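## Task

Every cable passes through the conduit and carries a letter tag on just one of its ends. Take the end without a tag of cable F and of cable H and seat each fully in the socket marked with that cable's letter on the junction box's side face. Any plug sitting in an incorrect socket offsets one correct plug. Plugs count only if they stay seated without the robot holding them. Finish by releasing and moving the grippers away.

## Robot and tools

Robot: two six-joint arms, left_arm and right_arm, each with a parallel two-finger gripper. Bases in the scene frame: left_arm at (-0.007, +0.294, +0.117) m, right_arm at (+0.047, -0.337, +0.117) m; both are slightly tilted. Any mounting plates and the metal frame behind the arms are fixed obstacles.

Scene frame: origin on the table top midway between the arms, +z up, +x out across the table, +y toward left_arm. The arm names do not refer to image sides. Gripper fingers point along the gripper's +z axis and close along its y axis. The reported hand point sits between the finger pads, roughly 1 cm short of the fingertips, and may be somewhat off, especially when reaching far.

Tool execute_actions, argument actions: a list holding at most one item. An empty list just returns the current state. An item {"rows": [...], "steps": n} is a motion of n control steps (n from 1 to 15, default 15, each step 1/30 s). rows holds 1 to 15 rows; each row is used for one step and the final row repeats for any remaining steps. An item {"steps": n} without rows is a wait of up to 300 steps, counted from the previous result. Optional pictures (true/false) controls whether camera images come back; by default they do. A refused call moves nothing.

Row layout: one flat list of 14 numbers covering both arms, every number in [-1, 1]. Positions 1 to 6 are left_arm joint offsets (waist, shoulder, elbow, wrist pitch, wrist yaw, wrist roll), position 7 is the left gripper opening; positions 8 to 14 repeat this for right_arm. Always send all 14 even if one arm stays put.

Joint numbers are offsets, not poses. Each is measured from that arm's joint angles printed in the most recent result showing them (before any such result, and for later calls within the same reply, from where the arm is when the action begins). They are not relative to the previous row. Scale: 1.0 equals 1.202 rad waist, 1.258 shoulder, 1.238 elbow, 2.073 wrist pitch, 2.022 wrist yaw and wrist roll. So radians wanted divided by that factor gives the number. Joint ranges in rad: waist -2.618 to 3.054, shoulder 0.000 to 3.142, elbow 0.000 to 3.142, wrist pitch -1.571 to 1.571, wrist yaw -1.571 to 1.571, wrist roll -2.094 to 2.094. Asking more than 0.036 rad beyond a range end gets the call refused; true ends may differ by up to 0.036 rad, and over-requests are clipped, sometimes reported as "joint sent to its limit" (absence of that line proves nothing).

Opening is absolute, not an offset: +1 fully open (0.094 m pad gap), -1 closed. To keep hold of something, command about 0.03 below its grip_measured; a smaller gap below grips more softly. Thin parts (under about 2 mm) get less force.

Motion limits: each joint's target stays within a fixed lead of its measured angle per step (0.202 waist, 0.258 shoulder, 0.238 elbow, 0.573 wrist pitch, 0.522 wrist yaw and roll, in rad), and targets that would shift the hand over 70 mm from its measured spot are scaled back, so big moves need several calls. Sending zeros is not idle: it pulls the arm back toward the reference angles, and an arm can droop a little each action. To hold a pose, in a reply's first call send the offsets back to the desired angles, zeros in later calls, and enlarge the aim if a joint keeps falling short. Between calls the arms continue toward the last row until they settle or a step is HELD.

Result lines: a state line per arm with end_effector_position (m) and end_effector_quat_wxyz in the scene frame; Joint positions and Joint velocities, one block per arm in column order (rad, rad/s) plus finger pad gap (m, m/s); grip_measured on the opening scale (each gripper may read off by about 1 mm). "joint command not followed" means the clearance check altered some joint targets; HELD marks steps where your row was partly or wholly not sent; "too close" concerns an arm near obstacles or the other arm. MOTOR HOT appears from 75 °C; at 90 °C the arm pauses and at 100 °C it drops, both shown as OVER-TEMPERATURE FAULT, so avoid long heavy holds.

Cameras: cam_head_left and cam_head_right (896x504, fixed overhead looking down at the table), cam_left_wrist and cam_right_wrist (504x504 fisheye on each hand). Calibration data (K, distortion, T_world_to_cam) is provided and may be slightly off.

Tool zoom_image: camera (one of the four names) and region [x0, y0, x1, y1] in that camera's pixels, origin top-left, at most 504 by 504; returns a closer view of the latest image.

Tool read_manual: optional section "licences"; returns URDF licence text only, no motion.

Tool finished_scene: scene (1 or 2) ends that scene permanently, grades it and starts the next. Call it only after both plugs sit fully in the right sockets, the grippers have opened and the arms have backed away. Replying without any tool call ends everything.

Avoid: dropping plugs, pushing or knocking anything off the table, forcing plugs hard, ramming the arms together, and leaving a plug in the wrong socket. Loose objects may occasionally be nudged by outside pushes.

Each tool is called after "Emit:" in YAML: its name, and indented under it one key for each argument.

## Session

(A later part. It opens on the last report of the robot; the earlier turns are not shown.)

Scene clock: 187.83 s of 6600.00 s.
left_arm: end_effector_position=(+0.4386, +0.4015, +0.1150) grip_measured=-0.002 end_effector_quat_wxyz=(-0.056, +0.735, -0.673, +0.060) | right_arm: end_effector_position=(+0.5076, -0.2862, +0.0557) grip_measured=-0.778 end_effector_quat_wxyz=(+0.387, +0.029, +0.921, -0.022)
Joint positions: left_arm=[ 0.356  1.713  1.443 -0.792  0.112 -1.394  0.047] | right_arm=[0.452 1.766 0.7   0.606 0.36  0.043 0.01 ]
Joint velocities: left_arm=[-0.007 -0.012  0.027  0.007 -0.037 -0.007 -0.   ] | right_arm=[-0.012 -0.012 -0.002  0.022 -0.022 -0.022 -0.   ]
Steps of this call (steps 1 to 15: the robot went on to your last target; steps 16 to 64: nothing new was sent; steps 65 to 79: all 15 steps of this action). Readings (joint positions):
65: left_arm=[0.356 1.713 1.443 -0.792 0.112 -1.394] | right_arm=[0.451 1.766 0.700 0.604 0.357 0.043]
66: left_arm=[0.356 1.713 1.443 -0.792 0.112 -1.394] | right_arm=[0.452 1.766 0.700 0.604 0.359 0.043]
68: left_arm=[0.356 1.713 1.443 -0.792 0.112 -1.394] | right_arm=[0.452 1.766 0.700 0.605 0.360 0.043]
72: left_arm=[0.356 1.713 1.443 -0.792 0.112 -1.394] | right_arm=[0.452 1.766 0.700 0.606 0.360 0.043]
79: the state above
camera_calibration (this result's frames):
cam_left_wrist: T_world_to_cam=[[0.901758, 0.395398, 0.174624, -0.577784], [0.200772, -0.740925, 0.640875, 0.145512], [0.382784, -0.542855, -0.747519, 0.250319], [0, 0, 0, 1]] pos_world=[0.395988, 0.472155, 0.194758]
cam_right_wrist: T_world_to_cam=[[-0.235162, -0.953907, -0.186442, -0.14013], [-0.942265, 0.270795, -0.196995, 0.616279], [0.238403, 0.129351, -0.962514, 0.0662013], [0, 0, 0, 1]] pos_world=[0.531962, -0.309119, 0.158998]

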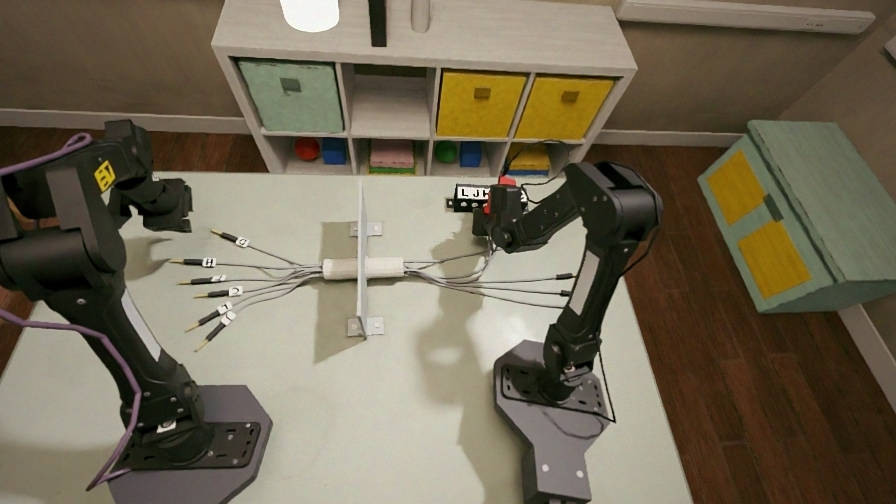

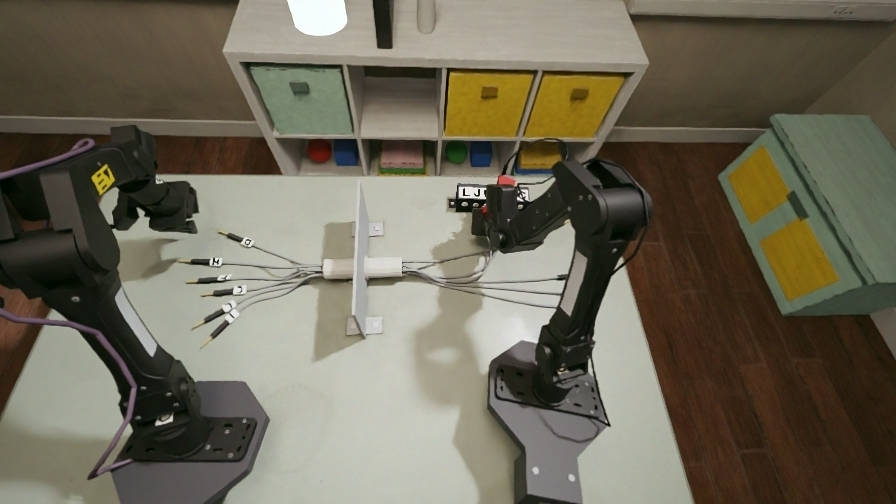

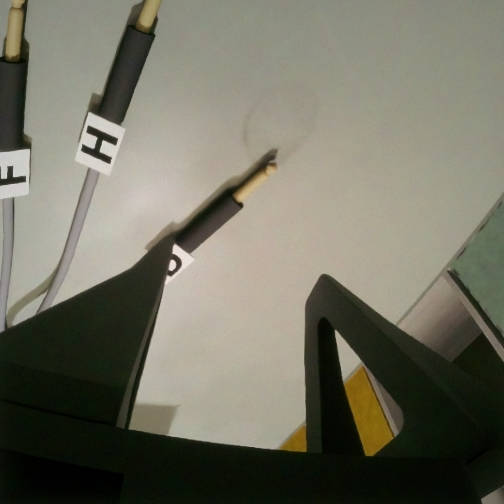

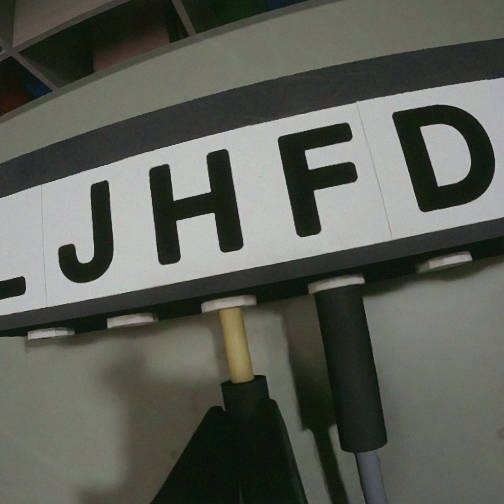

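Emit:
execute_actions:
  actions:
    - {"rows":[[0,0,0,0,0,0,0,0,0,-0.015,0.01,0,0,-0.81],[0,0,0,0,0,0,0,0,0,-0.025,0.018,0,0,-0.81],[0,0,0,0,0,0,0,0,0,-0.035,0.026,-0.004,0,-0.81],[0,0,0,0,0,0,0,0,0,-0.04,0.034,-0.008,0,-0.81],[0,0,0,0,0,0,0,0,0,-0.04,0.040,-0.012,0,-0.81],[0,0,0,0,0,0,0,0,0,-0.04,0.045,-0.014,0,-0.81]],"steps":15}

Scene clock: 189.60 s of 6600.00 s.
left_arm: end_effector_position=(+0.4387, +0.4013, +0.1150) grip_measured=-0.002 end_effector_quat_wxyz=(-0.056, +0.735, -0.673, +0.061) | right_arm: end_effector_position=(+0.5037, -0.2859, +0.0561) grip_measured=-0.778 end_effector_quat_wxyz=(+0.397, +0.031, +0.917, -0.017)
Joint positions: left_arm=[ 0.356  1.713  1.443 -0.792  0.113 -1.394  0.047] | right_arm=[0.452 1.766 0.666 0.663 0.352 0.043 0.01 ]
Joint velocities: left_arm=[-0.002  0.007 -0.027  0.022  0.007  0.037  0.   ] | right_arm=[-0.007 -0.002 -0.012 -0.022 -0.007 -0.022  0.001]
Steps of this call (steps 1 to 15: the robot went on to your last target; steps 16 to 38: nothing new was sent; steps 39 to 53: all 15 steps of this action). Readings (joint positions):
39: left_arm=[0.356 1.713 1.443 -0.792 0.113 -1.394] | right_arm=[0.452 1.766 0.697 0.607 0.360 0.043]
40: left_arm=[0.356 1.713 1.443 -0.792 0.113 -1.394] | right_arm=[0.452 1.766 0.694 0.614 0.359 0.043]
42: left_arm=[0.356 1.713 1.443 -0.792 0.113 -1.394] | right_arm=[0.452 1.766 0.684 0.635 0.357 0.043]
46: left_arm=[0.356 1.713 1.443 -0.792 0.113 -1.394] | right_arm=[0.452 1.766 0.668 0.656 0.353 0.043]
53: the state above
camera_calibration (this result's frames):
cam_left_wrist: T_world_to_cam=[[0.901777, 0.395425, 0.174463, -0.577756], [0.200446, -0.740262, 0.641742, 0.145128], [0.382909, -0.543738, -0.746813, 0.250417], [0, 0, 0, 1]] pos_world=[0.39603, 0.472053, 0.194677]
cam_right_wrist: T_world_to_cam=[[-0.230302, -0.952107, -0.201128, -0.141765], [-0.937841, 0.272307, -0.21518, 0.611859], [0.259643, 0.13907, -0.955638, 0.0591653], [0, 0, 0, 1]] pos_world=[0.525816, -0.309817, 0.159688]

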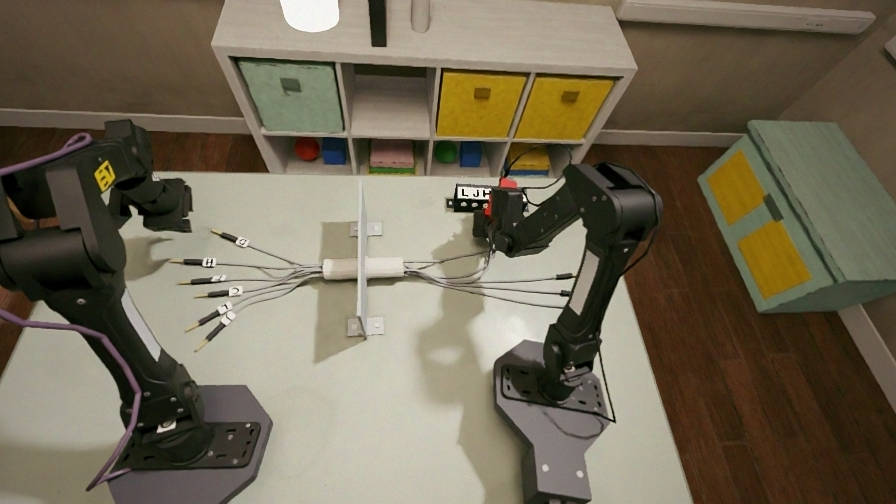

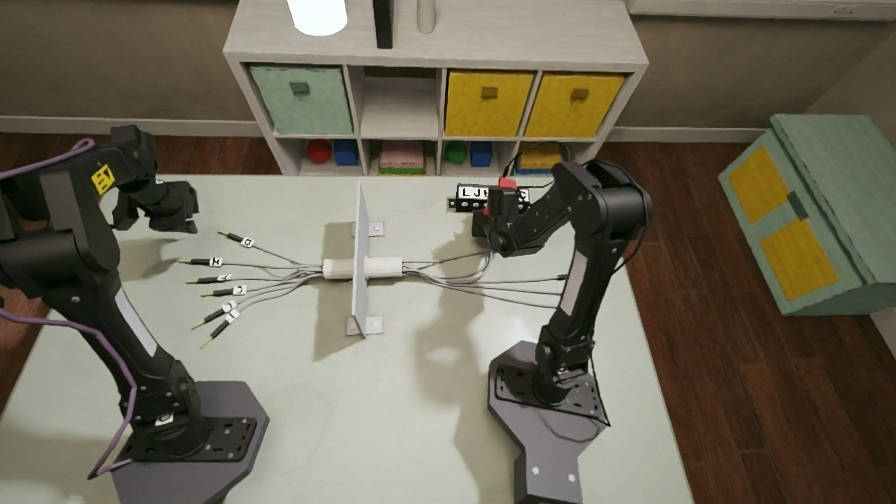

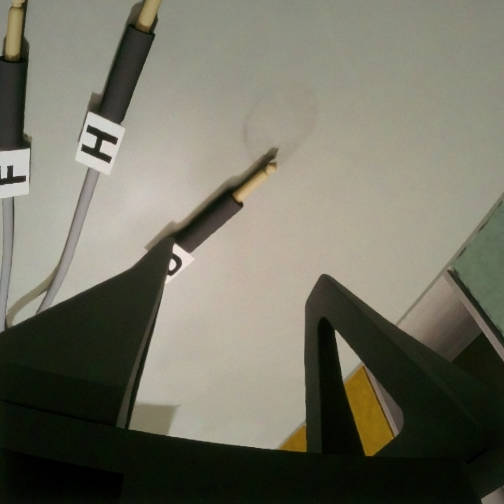

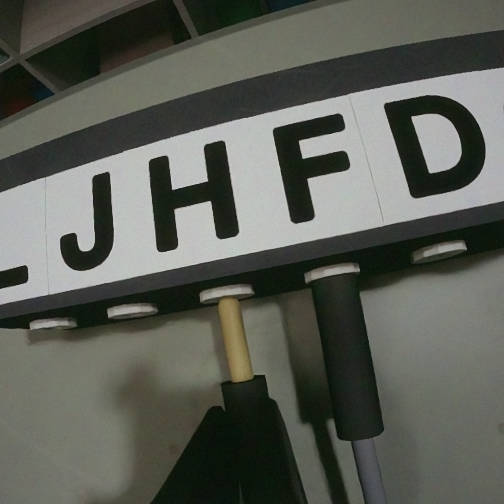

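Emit:
execute_actions:
  actions:
    - {"rows":[[0,0,0,0,0,0,0,0,0.016,0.02,0,0,0,-0.81],[0,0,0,0,0,0,0,0,0.020,0.028,0,0,0,-0.81],[0,0,0,0,0,0,0,0,0.024,0.036,0,0,0,-0.81],[0,0,0,0,0,0,0,0,0.028,0.044,0,0,0,-0.81],[0,0,0,0,0,0,0,-0.005,0.032,0.052,0,0,0,-0.81],[0,0,0,0,0,0,0,-0.008,0.036,0.060,-0.002,0,0,-0.81],[0,0,0,0,0,0,0,-0.010,0.040,0.068,-0.004,0,0,-0.81]],"steps":15}

Scene clock: 191.50 s of 6600.00 s.
left_arm: end_effector_position=(+0.4387, +0.4011, +0.1150) grip_measured=-0.002 end_effector_quat_wxyz=(-0.055, +0.735, -0.673, +0.061) | right_arm: end_effector_position=(+0.5056, -0.2862, +0.0512) grip_measured=-0.778 end_effector_quat_wxyz=(+0.389, +0.030, +0.921, -0.024)
Joint positions: left_arm=[ 0.356  1.713  1.443 -0.792  0.115 -1.394  0.047] | right_arm=[0.452 1.784 0.689 0.638 0.363 0.043 0.01 ]
Joint velocities: left_arm=[ 0.007  0.007 -0.007  0.007 -0.037 -0.037 -0.001] | right_arm=[-0.002  0.002  0.002  0.022 -0.037  0.007 -0.   ]
Steps of this call (steps 1 to 15: the robot went on to your last target; steps 16 to 42: nothing new was sent; steps 43 to 57: all 15 steps of this action). Readings (joint positions):
43: left_arm=[0.356 1.713 1.443 -0.792 0.113 -1.394] | right_arm=[0.452 1.767 0.666 0.663 0.353 0.043]
44: left_arm=[0.356 1.713 1.443 -0.792 0.114 -1.394] | right_arm=[0.452 1.769 0.666 0.663 0.353 0.043]
46: left_arm=[0.356 1.713 1.443 -0.792 0.114 -1.394] | right_arm=[0.452 1.778 0.673 0.663 0.357 0.043]
50: left_arm=[0.356 1.713 1.443 -0.792 0.114 -1.394] | right_arm=[0.452 1.784 0.687 0.644 0.362 0.043]
57: the state above
camera_calibration (this result's frames):
cam_left_wrist: T_world_to_cam=[[0.901797, 0.395451, 0.174301, -0.577728], [0.20012, -0.739599, 0.642609, 0.144743], [0.383033, -0.544621, -0.746105, 0.250515], [0, 0, 0, 1]] pos_world=[0.396071, 0.471951, 0.194596]
cam_right_wrist: T_world_to_cam=[[-0.237283, -0.953459, -0.186046, -0.140274], [-0.940735, 0.2733, -0.20081, 0.613716], [0.242311, 0.127371, -0.961801, 0.0598151], [0, 0, 0, 1]] pos_world=[0.529566, -0.309093, 0.154673]

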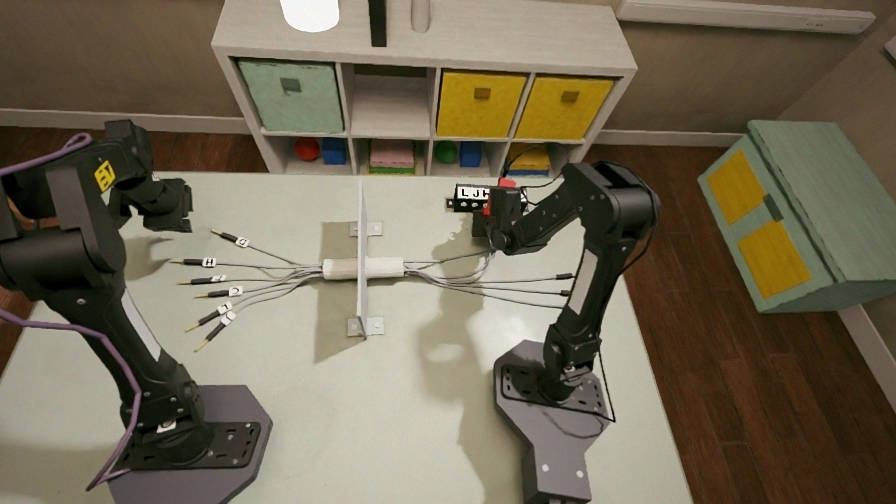

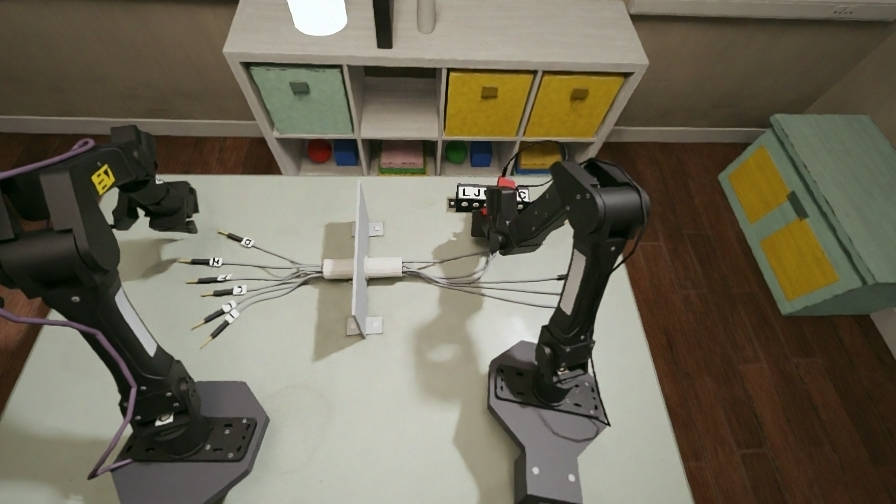

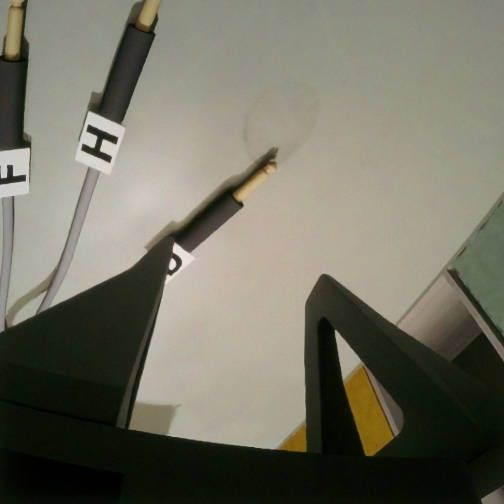

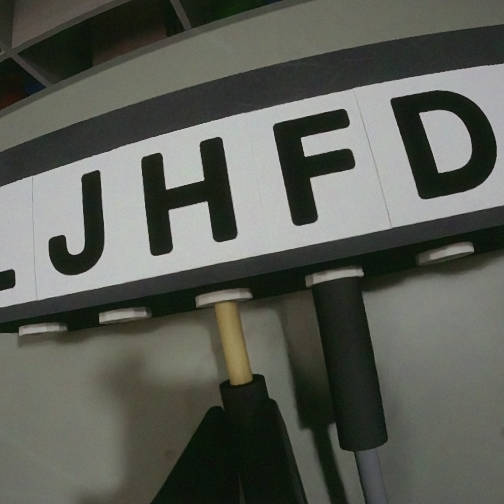

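Emit:
execute_actions:
  actions: []

Scene clock: 194.90 s of 6600.00 s.
left_arm: end_effector_position=(+0.4387, +0.4011, +0.1150) grip_measured=-0.002 end_effector_quat_wxyz=(-0.055, +0.735, -0.673, +0.061) | right_arm: end_effector_position=(+0.5058, -0.2862, +0.0513) grip_measured=-0.778 end_effector_quat_wxyz=(+0.389, +0.030, +0.921, -0.023)
Joint positions: left_arm=[ 0.356  1.713  1.443 -0.792  0.115 -1.394  0.047] | right_arm=[0.452 1.784 0.69  0.638 0.363 0.043 0.01 ]
Joint velocities: left_arm=[ 0.012 -0.002 -0.017 -0.051  0.007 -0.007 -0.   ] | right_arm=[ 0.002 -0.007 -0.007  0.037  0.051  0.051  0.   ]
Steps of this call (steps 1 to 15: the robot went on to your last target; steps 16 to 90: nothing new was sent; then 0.40 s passed at rest). Readings (joint positions):
1: left_arm=[0.356 1.713 1.443 -0.792 0.115 -1.394] | right_arm=[0.452 1.784 0.690 0.638 0.363 0.043]
2: left_arm=[0.356 1.713 1.443 -0.792 0.115 -1.394] | right_arm=[0.452 1.784 0.690 0.638 0.363 0.043]
4: left_arm=[0.356 1.713 1.443 -0.792 0.115 -1.394] | right_arm=[0.452 1.784 0.690 0.638 0.363 0.043]
8: left_arm=[0.356 1.713 1.443 -0.792 0.115 -1.394] | right_arm=[0.452 1.784 0.690 0.638 0.363 0.043]
90: the state above
All arms were judged still, so your last target was given up. Only a new action makes them travel on or press farther. Fingers that are still opening or closing keep moving.
camera_calibration (this result's frames):
cam_left_wrist: T_world_to_cam=[[0.901797, 0.395451, 0.174301, -0.577728], [0.20012, -0.739599, 0.642609, 0.144743], [0.383033, -0.544621, -0.746105, 0.250515], [0, 0, 0, 1]] pos_world=[0.396071, 0.471951, 0.194596]
cam_right_wrist: T_world_to_cam=[[-0.237288, -0.953426, -0.18621, -0.140187], [-0.940641, 0.273388, -0.201131, 0.613869], [0.242672, 0.127431, -0.961703, 0.0597059], [0, 0, 0, 1]] pos_world=[0.529677, -0.309091, 0.154783]

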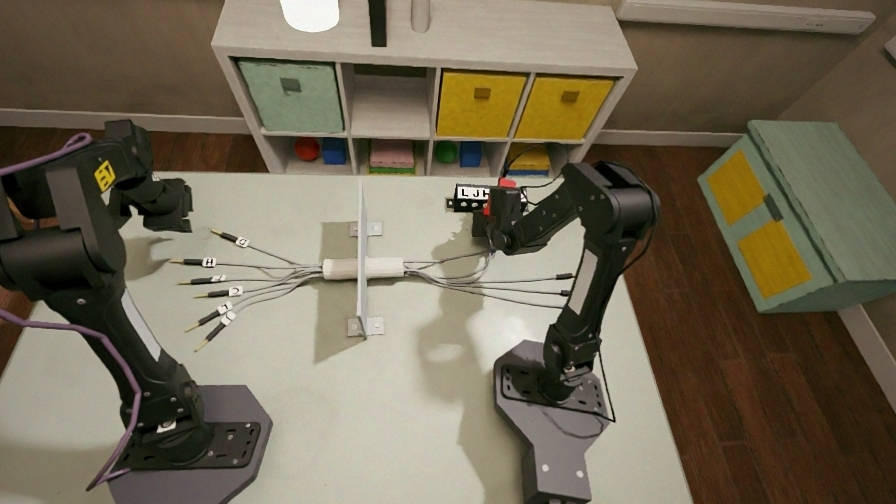

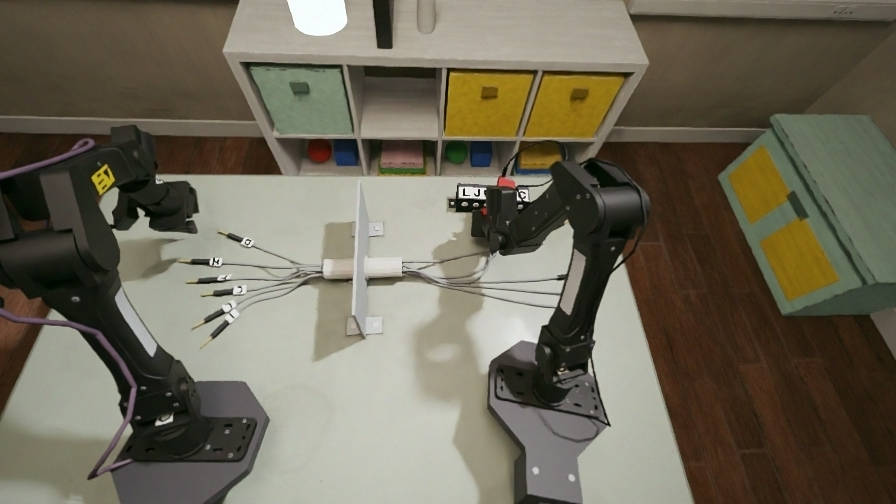

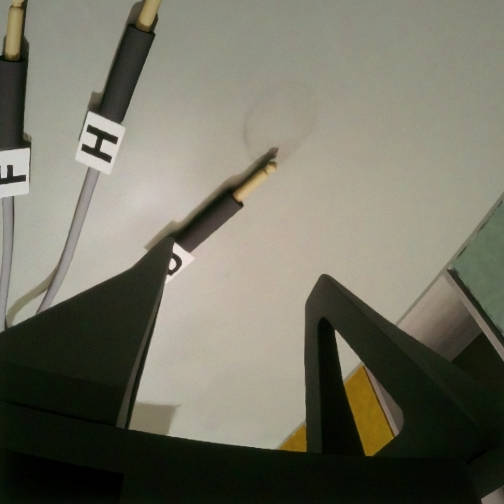

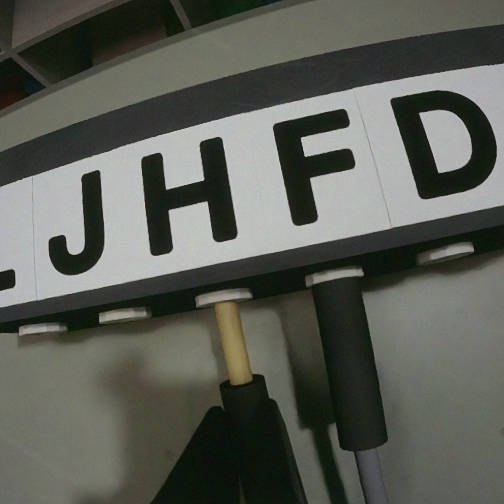

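Emit:
execute_actions:
  actions:
    - {"rows":[[0,0,0,0,0,0,0,-0.008,-0.033,-0.026,0.032,-0.019,0,-0.81]],"steps":15}

Scene clock: 196.13 s of 6600.00 s.
left_arm: end_effector_position=(+0.4388, +0.4010, +0.1150) grip_measured=-0.002 end_effector_quat_wxyz=(-0.055, +0.735, -0.673, +0.062) | right_arm: end_effector_position=(+0.5050, -0.2862, +0.0545) grip_measured=-0.778 end_effector_quat_wxyz=(+0.396, +0.030, +0.918, -0.015)
Joint positions: left_arm=[ 0.356  1.713  1.443 -0.792  0.115 -1.394  0.047] | right_arm=[0.447 1.773 0.672 0.662 0.343 0.043 0.01 ]
Joint velocities: left_arm=[-0.007  0.002  0.002 -0.066  0.022 -0.007  0.001] | right_arm=[ 0.017  0.007 -0.002  0.037  0.022  0.051 -0.   ]
Steps of this call (steps 1 to 22: nothing new was sent; steps 23 to 37: all 15 steps of this action). Readings (joint positions):
23: left_arm=[0.356 1.713 1.443 -0.792 0.115 -1.394] | right_arm=[0.452 1.779 0.684 0.642 0.360 0.043]
24: left_arm=[0.356 1.713 1.443 -0.792 0.115 -1.394] | right_arm=[0.452 1.774 0.678 0.651 0.355 0.043]
26: left_arm=[0.356 1.713 1.443 -0.792 0.115 -1.394] | right_arm=[0.450 1.773 0.674 0.658 0.349 0.043]
30: left_arm=[0.356 1.713 1.443 -0.792 0.115 -1.394] | right_arm=[0.448 1.773 0.672 0.661 0.344 0.043]
37: the state above
camera_calibration (this result's frames):
cam_left_wrist: T_world_to_cam=[[0.90181, 0.395469, 0.174193, -0.577709], [0.199903, -0.739156, 0.643186, 0.144486], [0.383116, -0.545209, -0.745633, 0.25058], [0, 0, 0, 1]] pos_world=[0.396099, 0.471882, 0.194542]
cam_right_wrist: T_world_to_cam=[[-0.228867, -0.951701, -0.204658, -0.142494], [-0.938826, 0.27137, -0.212049, 0.61287], [0.257345, 0.143607, -0.955589, 0.0598138], [0, 0, 0, 1]] pos_world=[0.527373, -0.310517, 0.157953]

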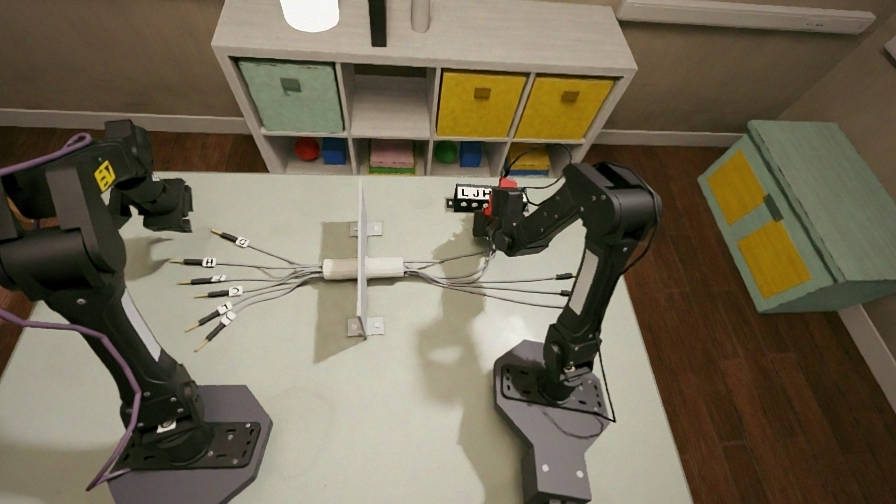

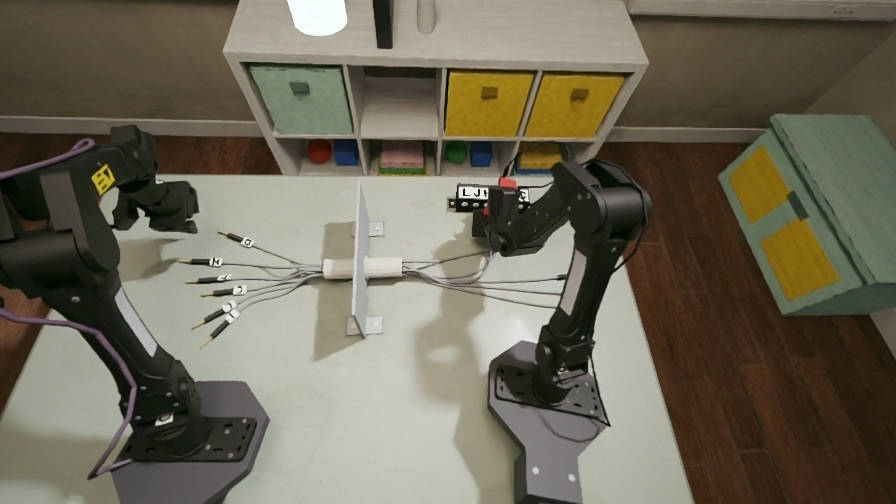

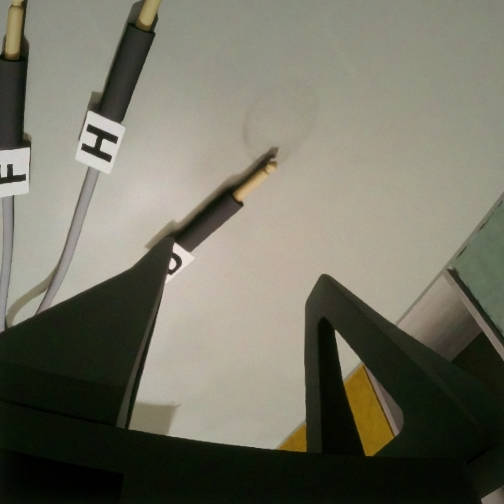

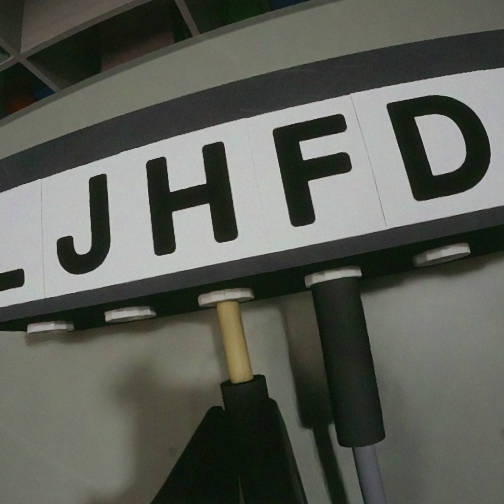

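Emit:
execute_actions:
  actions:
    - {"rows":[[0,0,0,0,0,0,0,-0.004,0.0,0.03,0.015,-0.005,0,-0.81],[0,0,0,0,0,0,0,-0.004,0.0,0.04,0.02,-0.007,0,-0.81],[0,0,0,0,0,0,0,-0.005,0.004,0.05,0.025,-0.009,0,-0.81],[0,0,0,0,0,0,0,-0.005,0.008,0.06,0.03,-0.011,0,-0.81],[0,0,0,0,0,0,0,-0.006,0.012,0.07,0.035,-0.013,0,-0.81],[0,0,0,0,0,0,0,-0.006,0.016,0.08,0.04,-0.015,0,-0.81]],"steps":15}

Scene clock: 198.13 s of 6600.00 s.
left_arm: end_effector_position=(+0.4388, +0.4008, +0.1150) grip_measured=-0.002 end_effector_quat_wxyz=(-0.055, +0.735, -0.673, +0.062) | right_arm: end_effector_position=(+0.5070, -0.2860, +0.0539) grip_measured=-0.778 end_effector_quat_wxyz=(+0.391, +0.029, +0.920, -0.017)
Joint positions: left_arm=[ 0.356  1.713  1.443 -0.792  0.116 -1.394  0.047] | right_arm=[0.447 1.774 0.689 0.635 0.345 0.043 0.01 ]
Joint velocities: left_arm=[-0.007  0.002 -0.007 -0.081  0.007  0.051  0.   ] | right_arm=[-0.007 -0.002 -0.002  0.022  0.007 -0.022  0.   ]
Steps of this call (steps 1 to 15: the robot went on to your last target; steps 16 to 45: nothing new was sent; steps 46 to 60: all 15 steps of this action). Readings (joint positions):
46: left_arm=[0.356 1.713 1.443 -0.792 0.116 -1.394] | right_arm=[0.447 1.773 0.672 0.662 0.343 0.043]
47: left_arm=[0.356 1.713 1.443 -0.792 0.116 -1.394] | right_arm=[0.447 1.773 0.673 0.662 0.343 0.043]
49: left_arm=[0.356 1.713 1.443 -0.792 0.116 -1.394] | right_arm=[0.447 1.773 0.679 0.654 0.343 0.043]
53: left_arm=[0.356 1.713 1.443 -0.792 0.116 -1.394] | right_arm=[0.447 1.774 0.689 0.636 0.345 0.043]
60: the state above
camera_calibration (this result's frames):
cam_left_wrist: T_world_to_cam=[[0.90183, 0.395495, 0.174032, -0.57768], [0.199577, -0.73849, 0.64405, 0.144101], [0.383239, -0.546091, -0.744924, 0.250677], [0, 0, 0, 1]] pos_world=[0.396141, 0.47178, 0.194461]
cam_right_wrist: T_world_to_cam=[[-0.230494, -0.952673, -0.198207, -0.141827], [-0.941359, 0.269887, -0.202495, 0.614881], [0.246405, 0.13991, -0.959015, 0.0633605], [0, 0, 0, 1]] pos_world=[0.530521, -0.309928, 0.157163]

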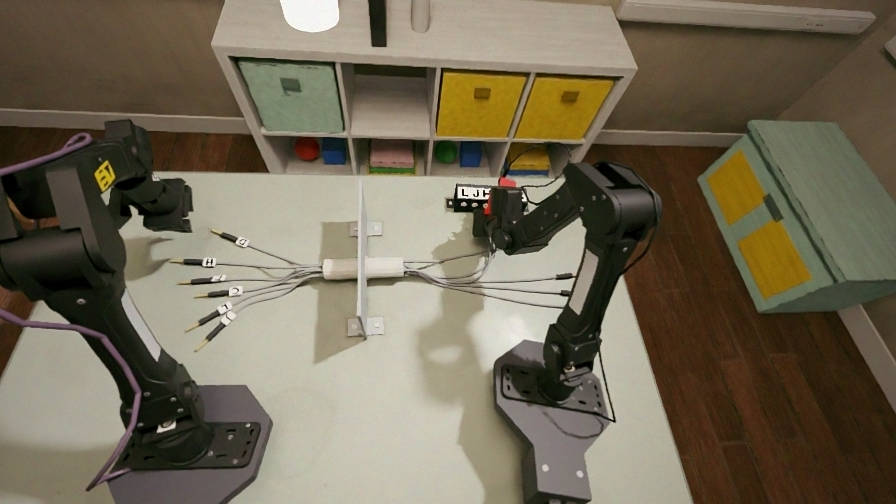

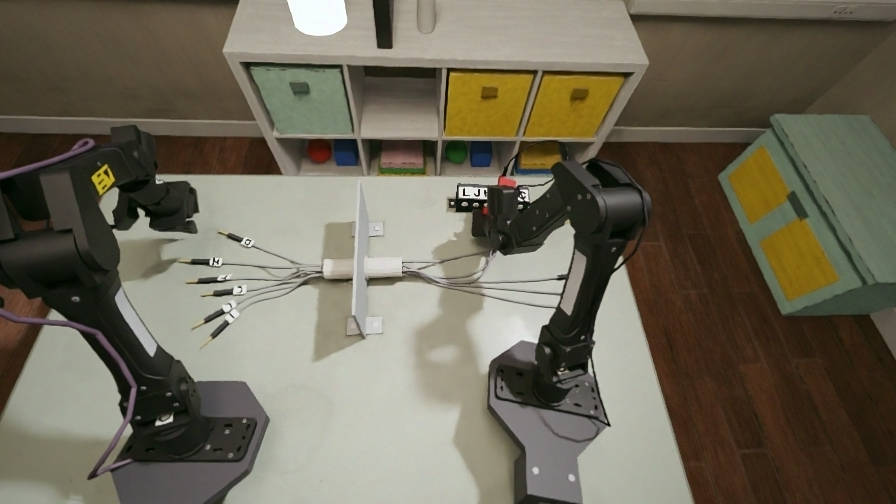

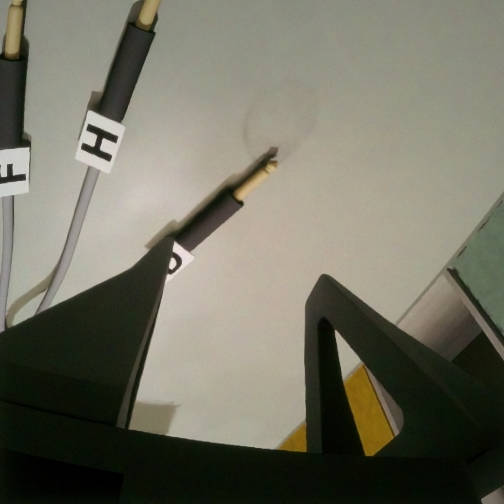

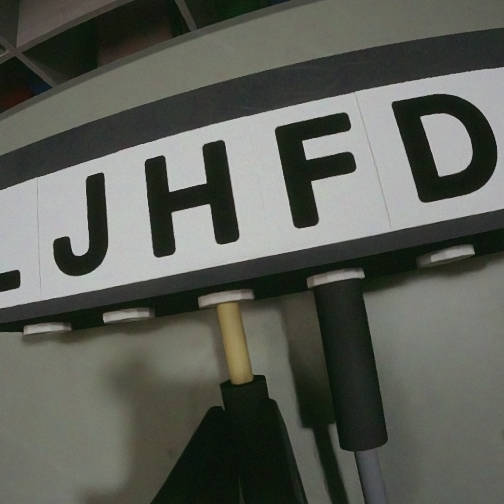

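Emit:
execute_actions:
  actions:
    - {"rows":[[0,0,0,0,0,0,0,0,0,-0.02,0.02,0,0,-0.81],[0,0,0,0,0,0,0,0,0,-0.02,0.02,0,0,-0.81],[0,0,0,0,0,0,0,0,0,-0.02,0.02,0,0,-0.81],[0,0,0,0,0,0,0,0,0,-0.02,0.02,0,0,-0.81],[0,0,0,0,0,0,0,0,0,-0.02,0.02,0,0,-0.62]],"steps":15}

Emit:
zoom_image:
  camera: "cam_head_right"
  region: [430,170,570,270]

Scene clock: 200.90 s of 6600.00 s.
left_arm: end_effector_position=(+0.4388, +0.4007, +0.1150) grip_measured=-0.002 end_effector_quat_wxyz=(-0.055, +0.735, -0.673, +0.062) | right_arm: end_effector_position=(+0.5064, -0.2865, +0.0549) grip_measured=-0.623 end_effector_quat_wxyz=(+0.396, +0.031, +0.918, -0.016)
Joint positions: left_arm=[ 0.356  1.713  1.443 -0.792  0.117 -1.394  0.047] | right_arm=[0.447 1.774 0.678 0.658 0.346 0.043 0.018]
Joint velocities: left_arm=[-0.007 -0.002 -0.002 -0.007 -0.037  0.007  0.   ] | right_arm=[ 0.007  0.007  0.017 -0.022  0.007 -0.037  0.   ]
Steps of this call (steps 1 to 15: the robot went on to your last target; steps 16 to 68: nothing new was sent; steps 69 to 83: all 15 steps of this action). Readings (joint positions):
69: left_arm=[0.356 1.713 1.443 -0.792 0.116 -1.394] | right_arm=[0.447 1.774 0.684 0.635 0.347 0.043]
70: left_arm=[0.356 1.713 1.443 -0.792 0.117 -1.394] | right_arm=[0.447 1.774 0.681 0.644 0.346 0.043]
72: left_arm=[0.356 1.713 1.443 -0.792 0.117 -1.394] | right_arm=[0.447 1.774 0.678 0.650 0.346 0.043]
76: left_arm=[0.356 1.713 1.443 -0.792 0.117 -1.394] | right_arm=[0.447 1.774 0.678 0.654 0.346 0.043]
83: the state above
camera_calibration (this result's frames):
cam_left_wrist: T_world_to_cam=[[0.901843, 0.395513, 0.173924, -0.577661], [0.199359, -0.738046, 0.644627, 0.143845], [0.383322, -0.546678, -0.744451, 0.250741], [0, 0, 0, 1]] pos_world=[0.396168, 0.471711, 0.194408]
cam_right_wrist: T_world_to_cam=[[-0.230976, -0.951584, -0.202822, -0.141376], [-0.938124, 0.273095, -0.212937, 0.614556], [0.258018, 0.141089, -0.955783, 0.0587746], [0, 0, 0, 1]] pos_world=[0.52871, -0.310656, 0.158363]

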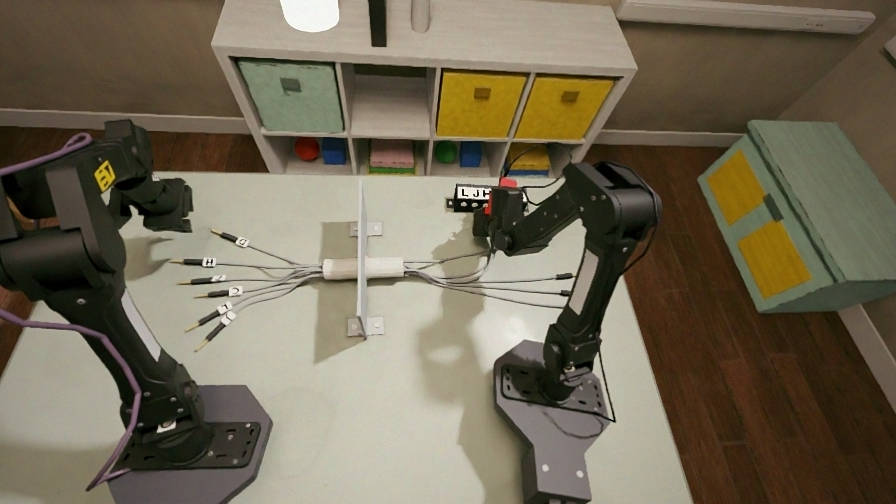

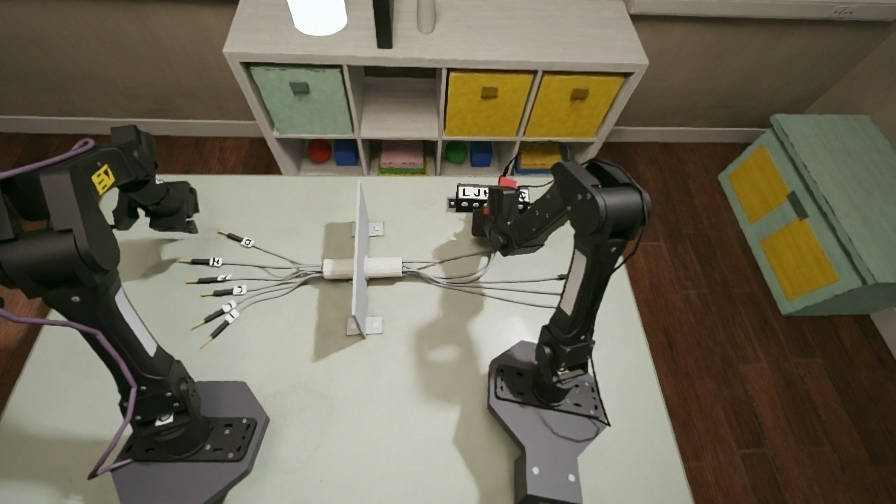

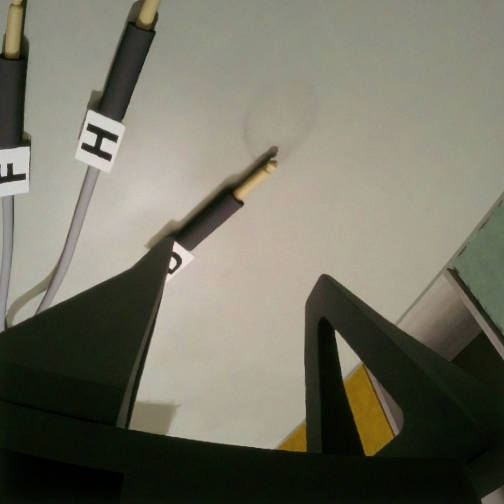

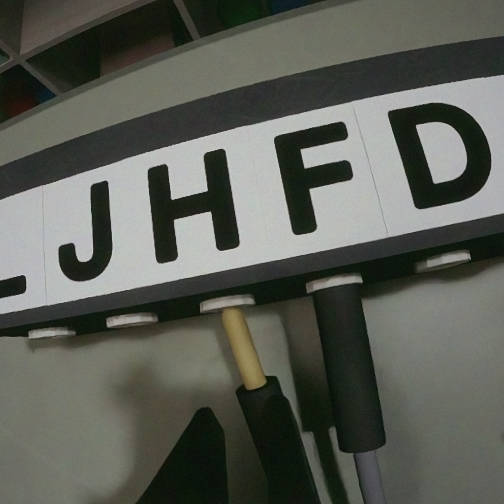

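Region (430, 170, 570, 270) of cam_head_right's 896x504 image, scaled by 3.600, with more detail than that image has; it fills the top 360 rows of this view, and the rest is white.

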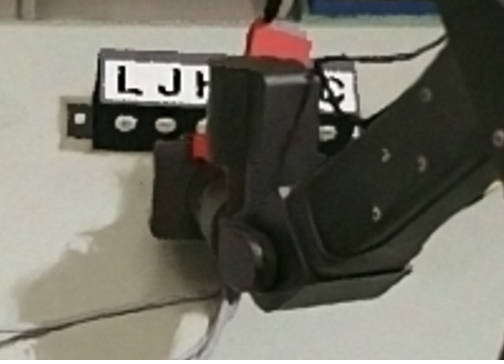

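Emit:
execute_actions:
  actions:
    - {"rows":[[0,0,0,0,0,0,0,0,0,0,0,0,0,-0.81]],"steps":12}

Emit:
zoom_image:
  camera: "cam_right_wrist"
  region: [140,230,400,490]

Scene clock: 202.03 s of 6600.00 s.
left_arm: end_effector_position=(+0.4389, +0.4005, +0.1150) grip_measured=-0.002 end_effector_quat_wxyz=(-0.054, +0.735, -0.673, +0.063) | right_arm: end_effector_position=(+0.5066, -0.2865, +0.0550) grip_measured=-0.807 end_effector_quat_wxyz=(+0.396, +0.031, +0.917, -0.017)
Joint positions: left_arm=[ 0.356  1.713  1.443 -0.792  0.118 -1.394  0.047] | right_arm=[0.447 1.774 0.678 0.659 0.347 0.043 0.009]
Joint velocities: left_arm=[-0.007  0.007 -0.012  0.037  0.007  0.095  0.001] | right_arm=[ 0.012 -0.017 -0.002 -0.037 -0.037 -0.037  0.   ]
Steps of this call (steps 1 to 15: the robot went on to your last target; steps 16 to 22: nothing new was sent; steps 23 to 34: all 12 steps of this action). Readings (joint positions):
23: left_arm=[0.356 1.713 1.443 -0.792 0.118 -1.394] | right_arm=[0.447 1.774 0.678 0.659 0.347 0.043]
24: left_arm=[0.356 1.713 1.443 -0.792 0.118 -1.394] | right_arm=[0.447 1.774 0.678 0.659 0.347 0.043]
26: left_arm=[0.356 1.713 1.443 -0.792 0.118 -1.394] | right_arm=[0.447 1.774 0.678 0.659 0.347 0.043]
30: left_arm=[0.356 1.713 1.443 -0.792 0.118 -1.394] | right_arm=[0.447 1.774 0.678 0.659 0.347 0.043]
34: the state above
camera_calibration (this result's frames):
cam_left_wrist: T_world_to_cam=[[0.901863, 0.395539, 0.173762, -0.577633], [0.199033, -0.73738, 0.64549, 0.14346], [0.383445, -0.547559, -0.74374, 0.250838], [0, 0, 0, 1]] pos_world=[0.39621, 0.471609, 0.194327]
cam_right_wrist: T_world_to_cam=[[-0.231236, -0.951506, -0.202893, -0.141228], [-0.937851, 0.273475, -0.21365, 0.614727], [0.258776, 0.14088, -0.955609, 0.0584276], [0, 0, 0, 1]] pos_world=[0.528746, -0.310723, 0.158517]

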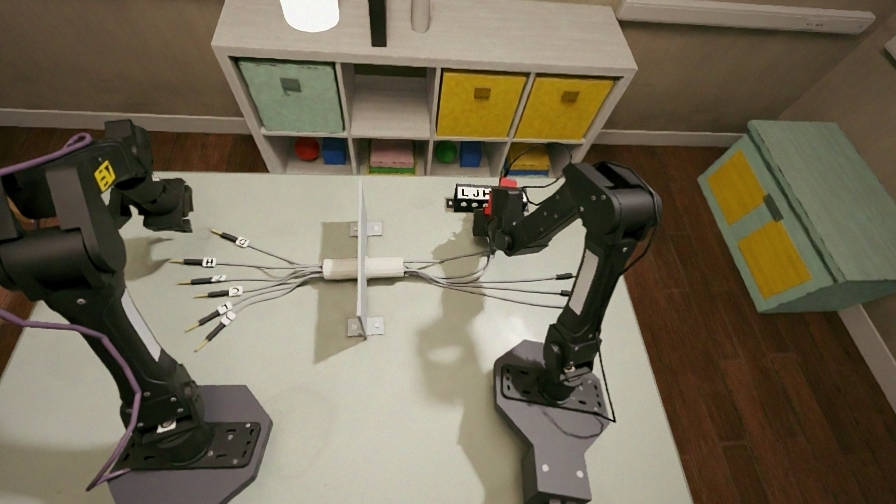

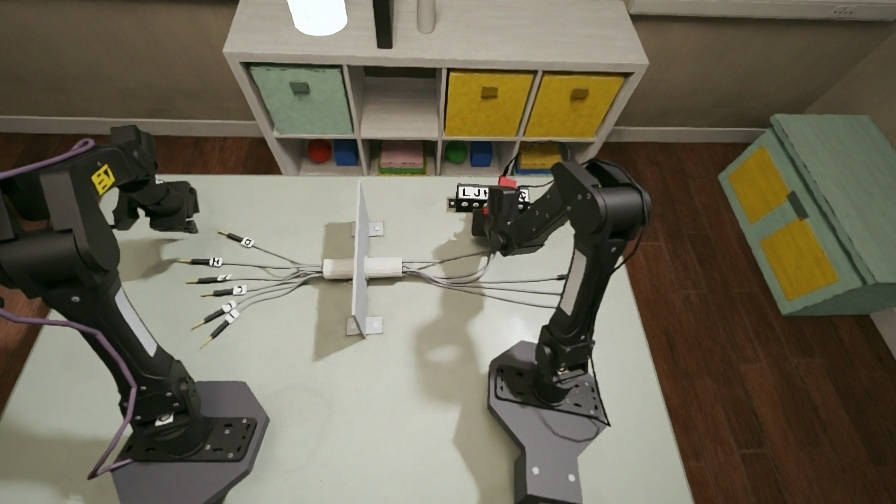

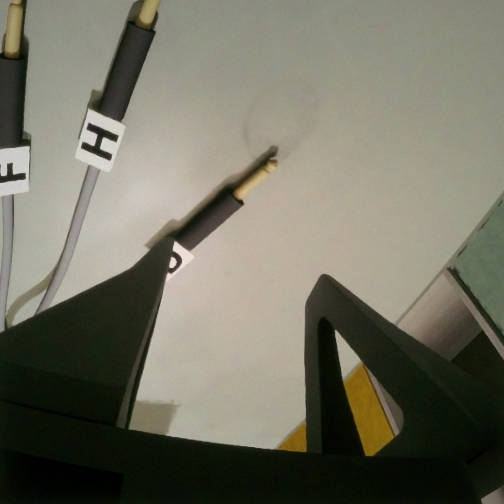

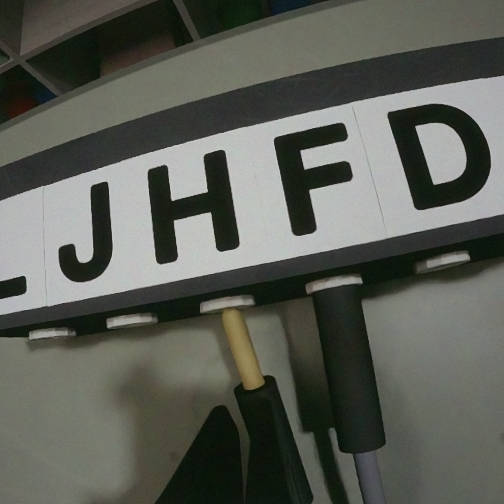

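Region (140, 230, 400, 490) of cam_right_wrist's 504x504 image, scaled by 1.938, with more detail than that image has.

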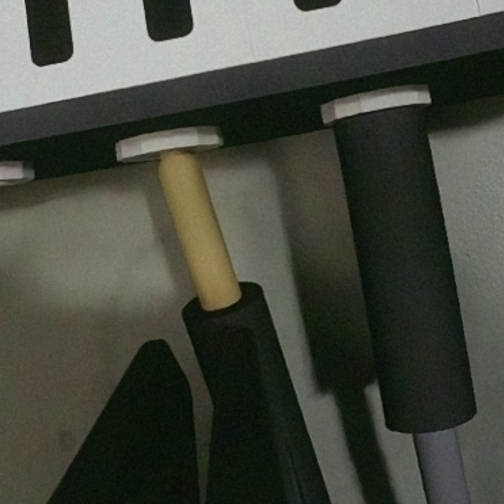

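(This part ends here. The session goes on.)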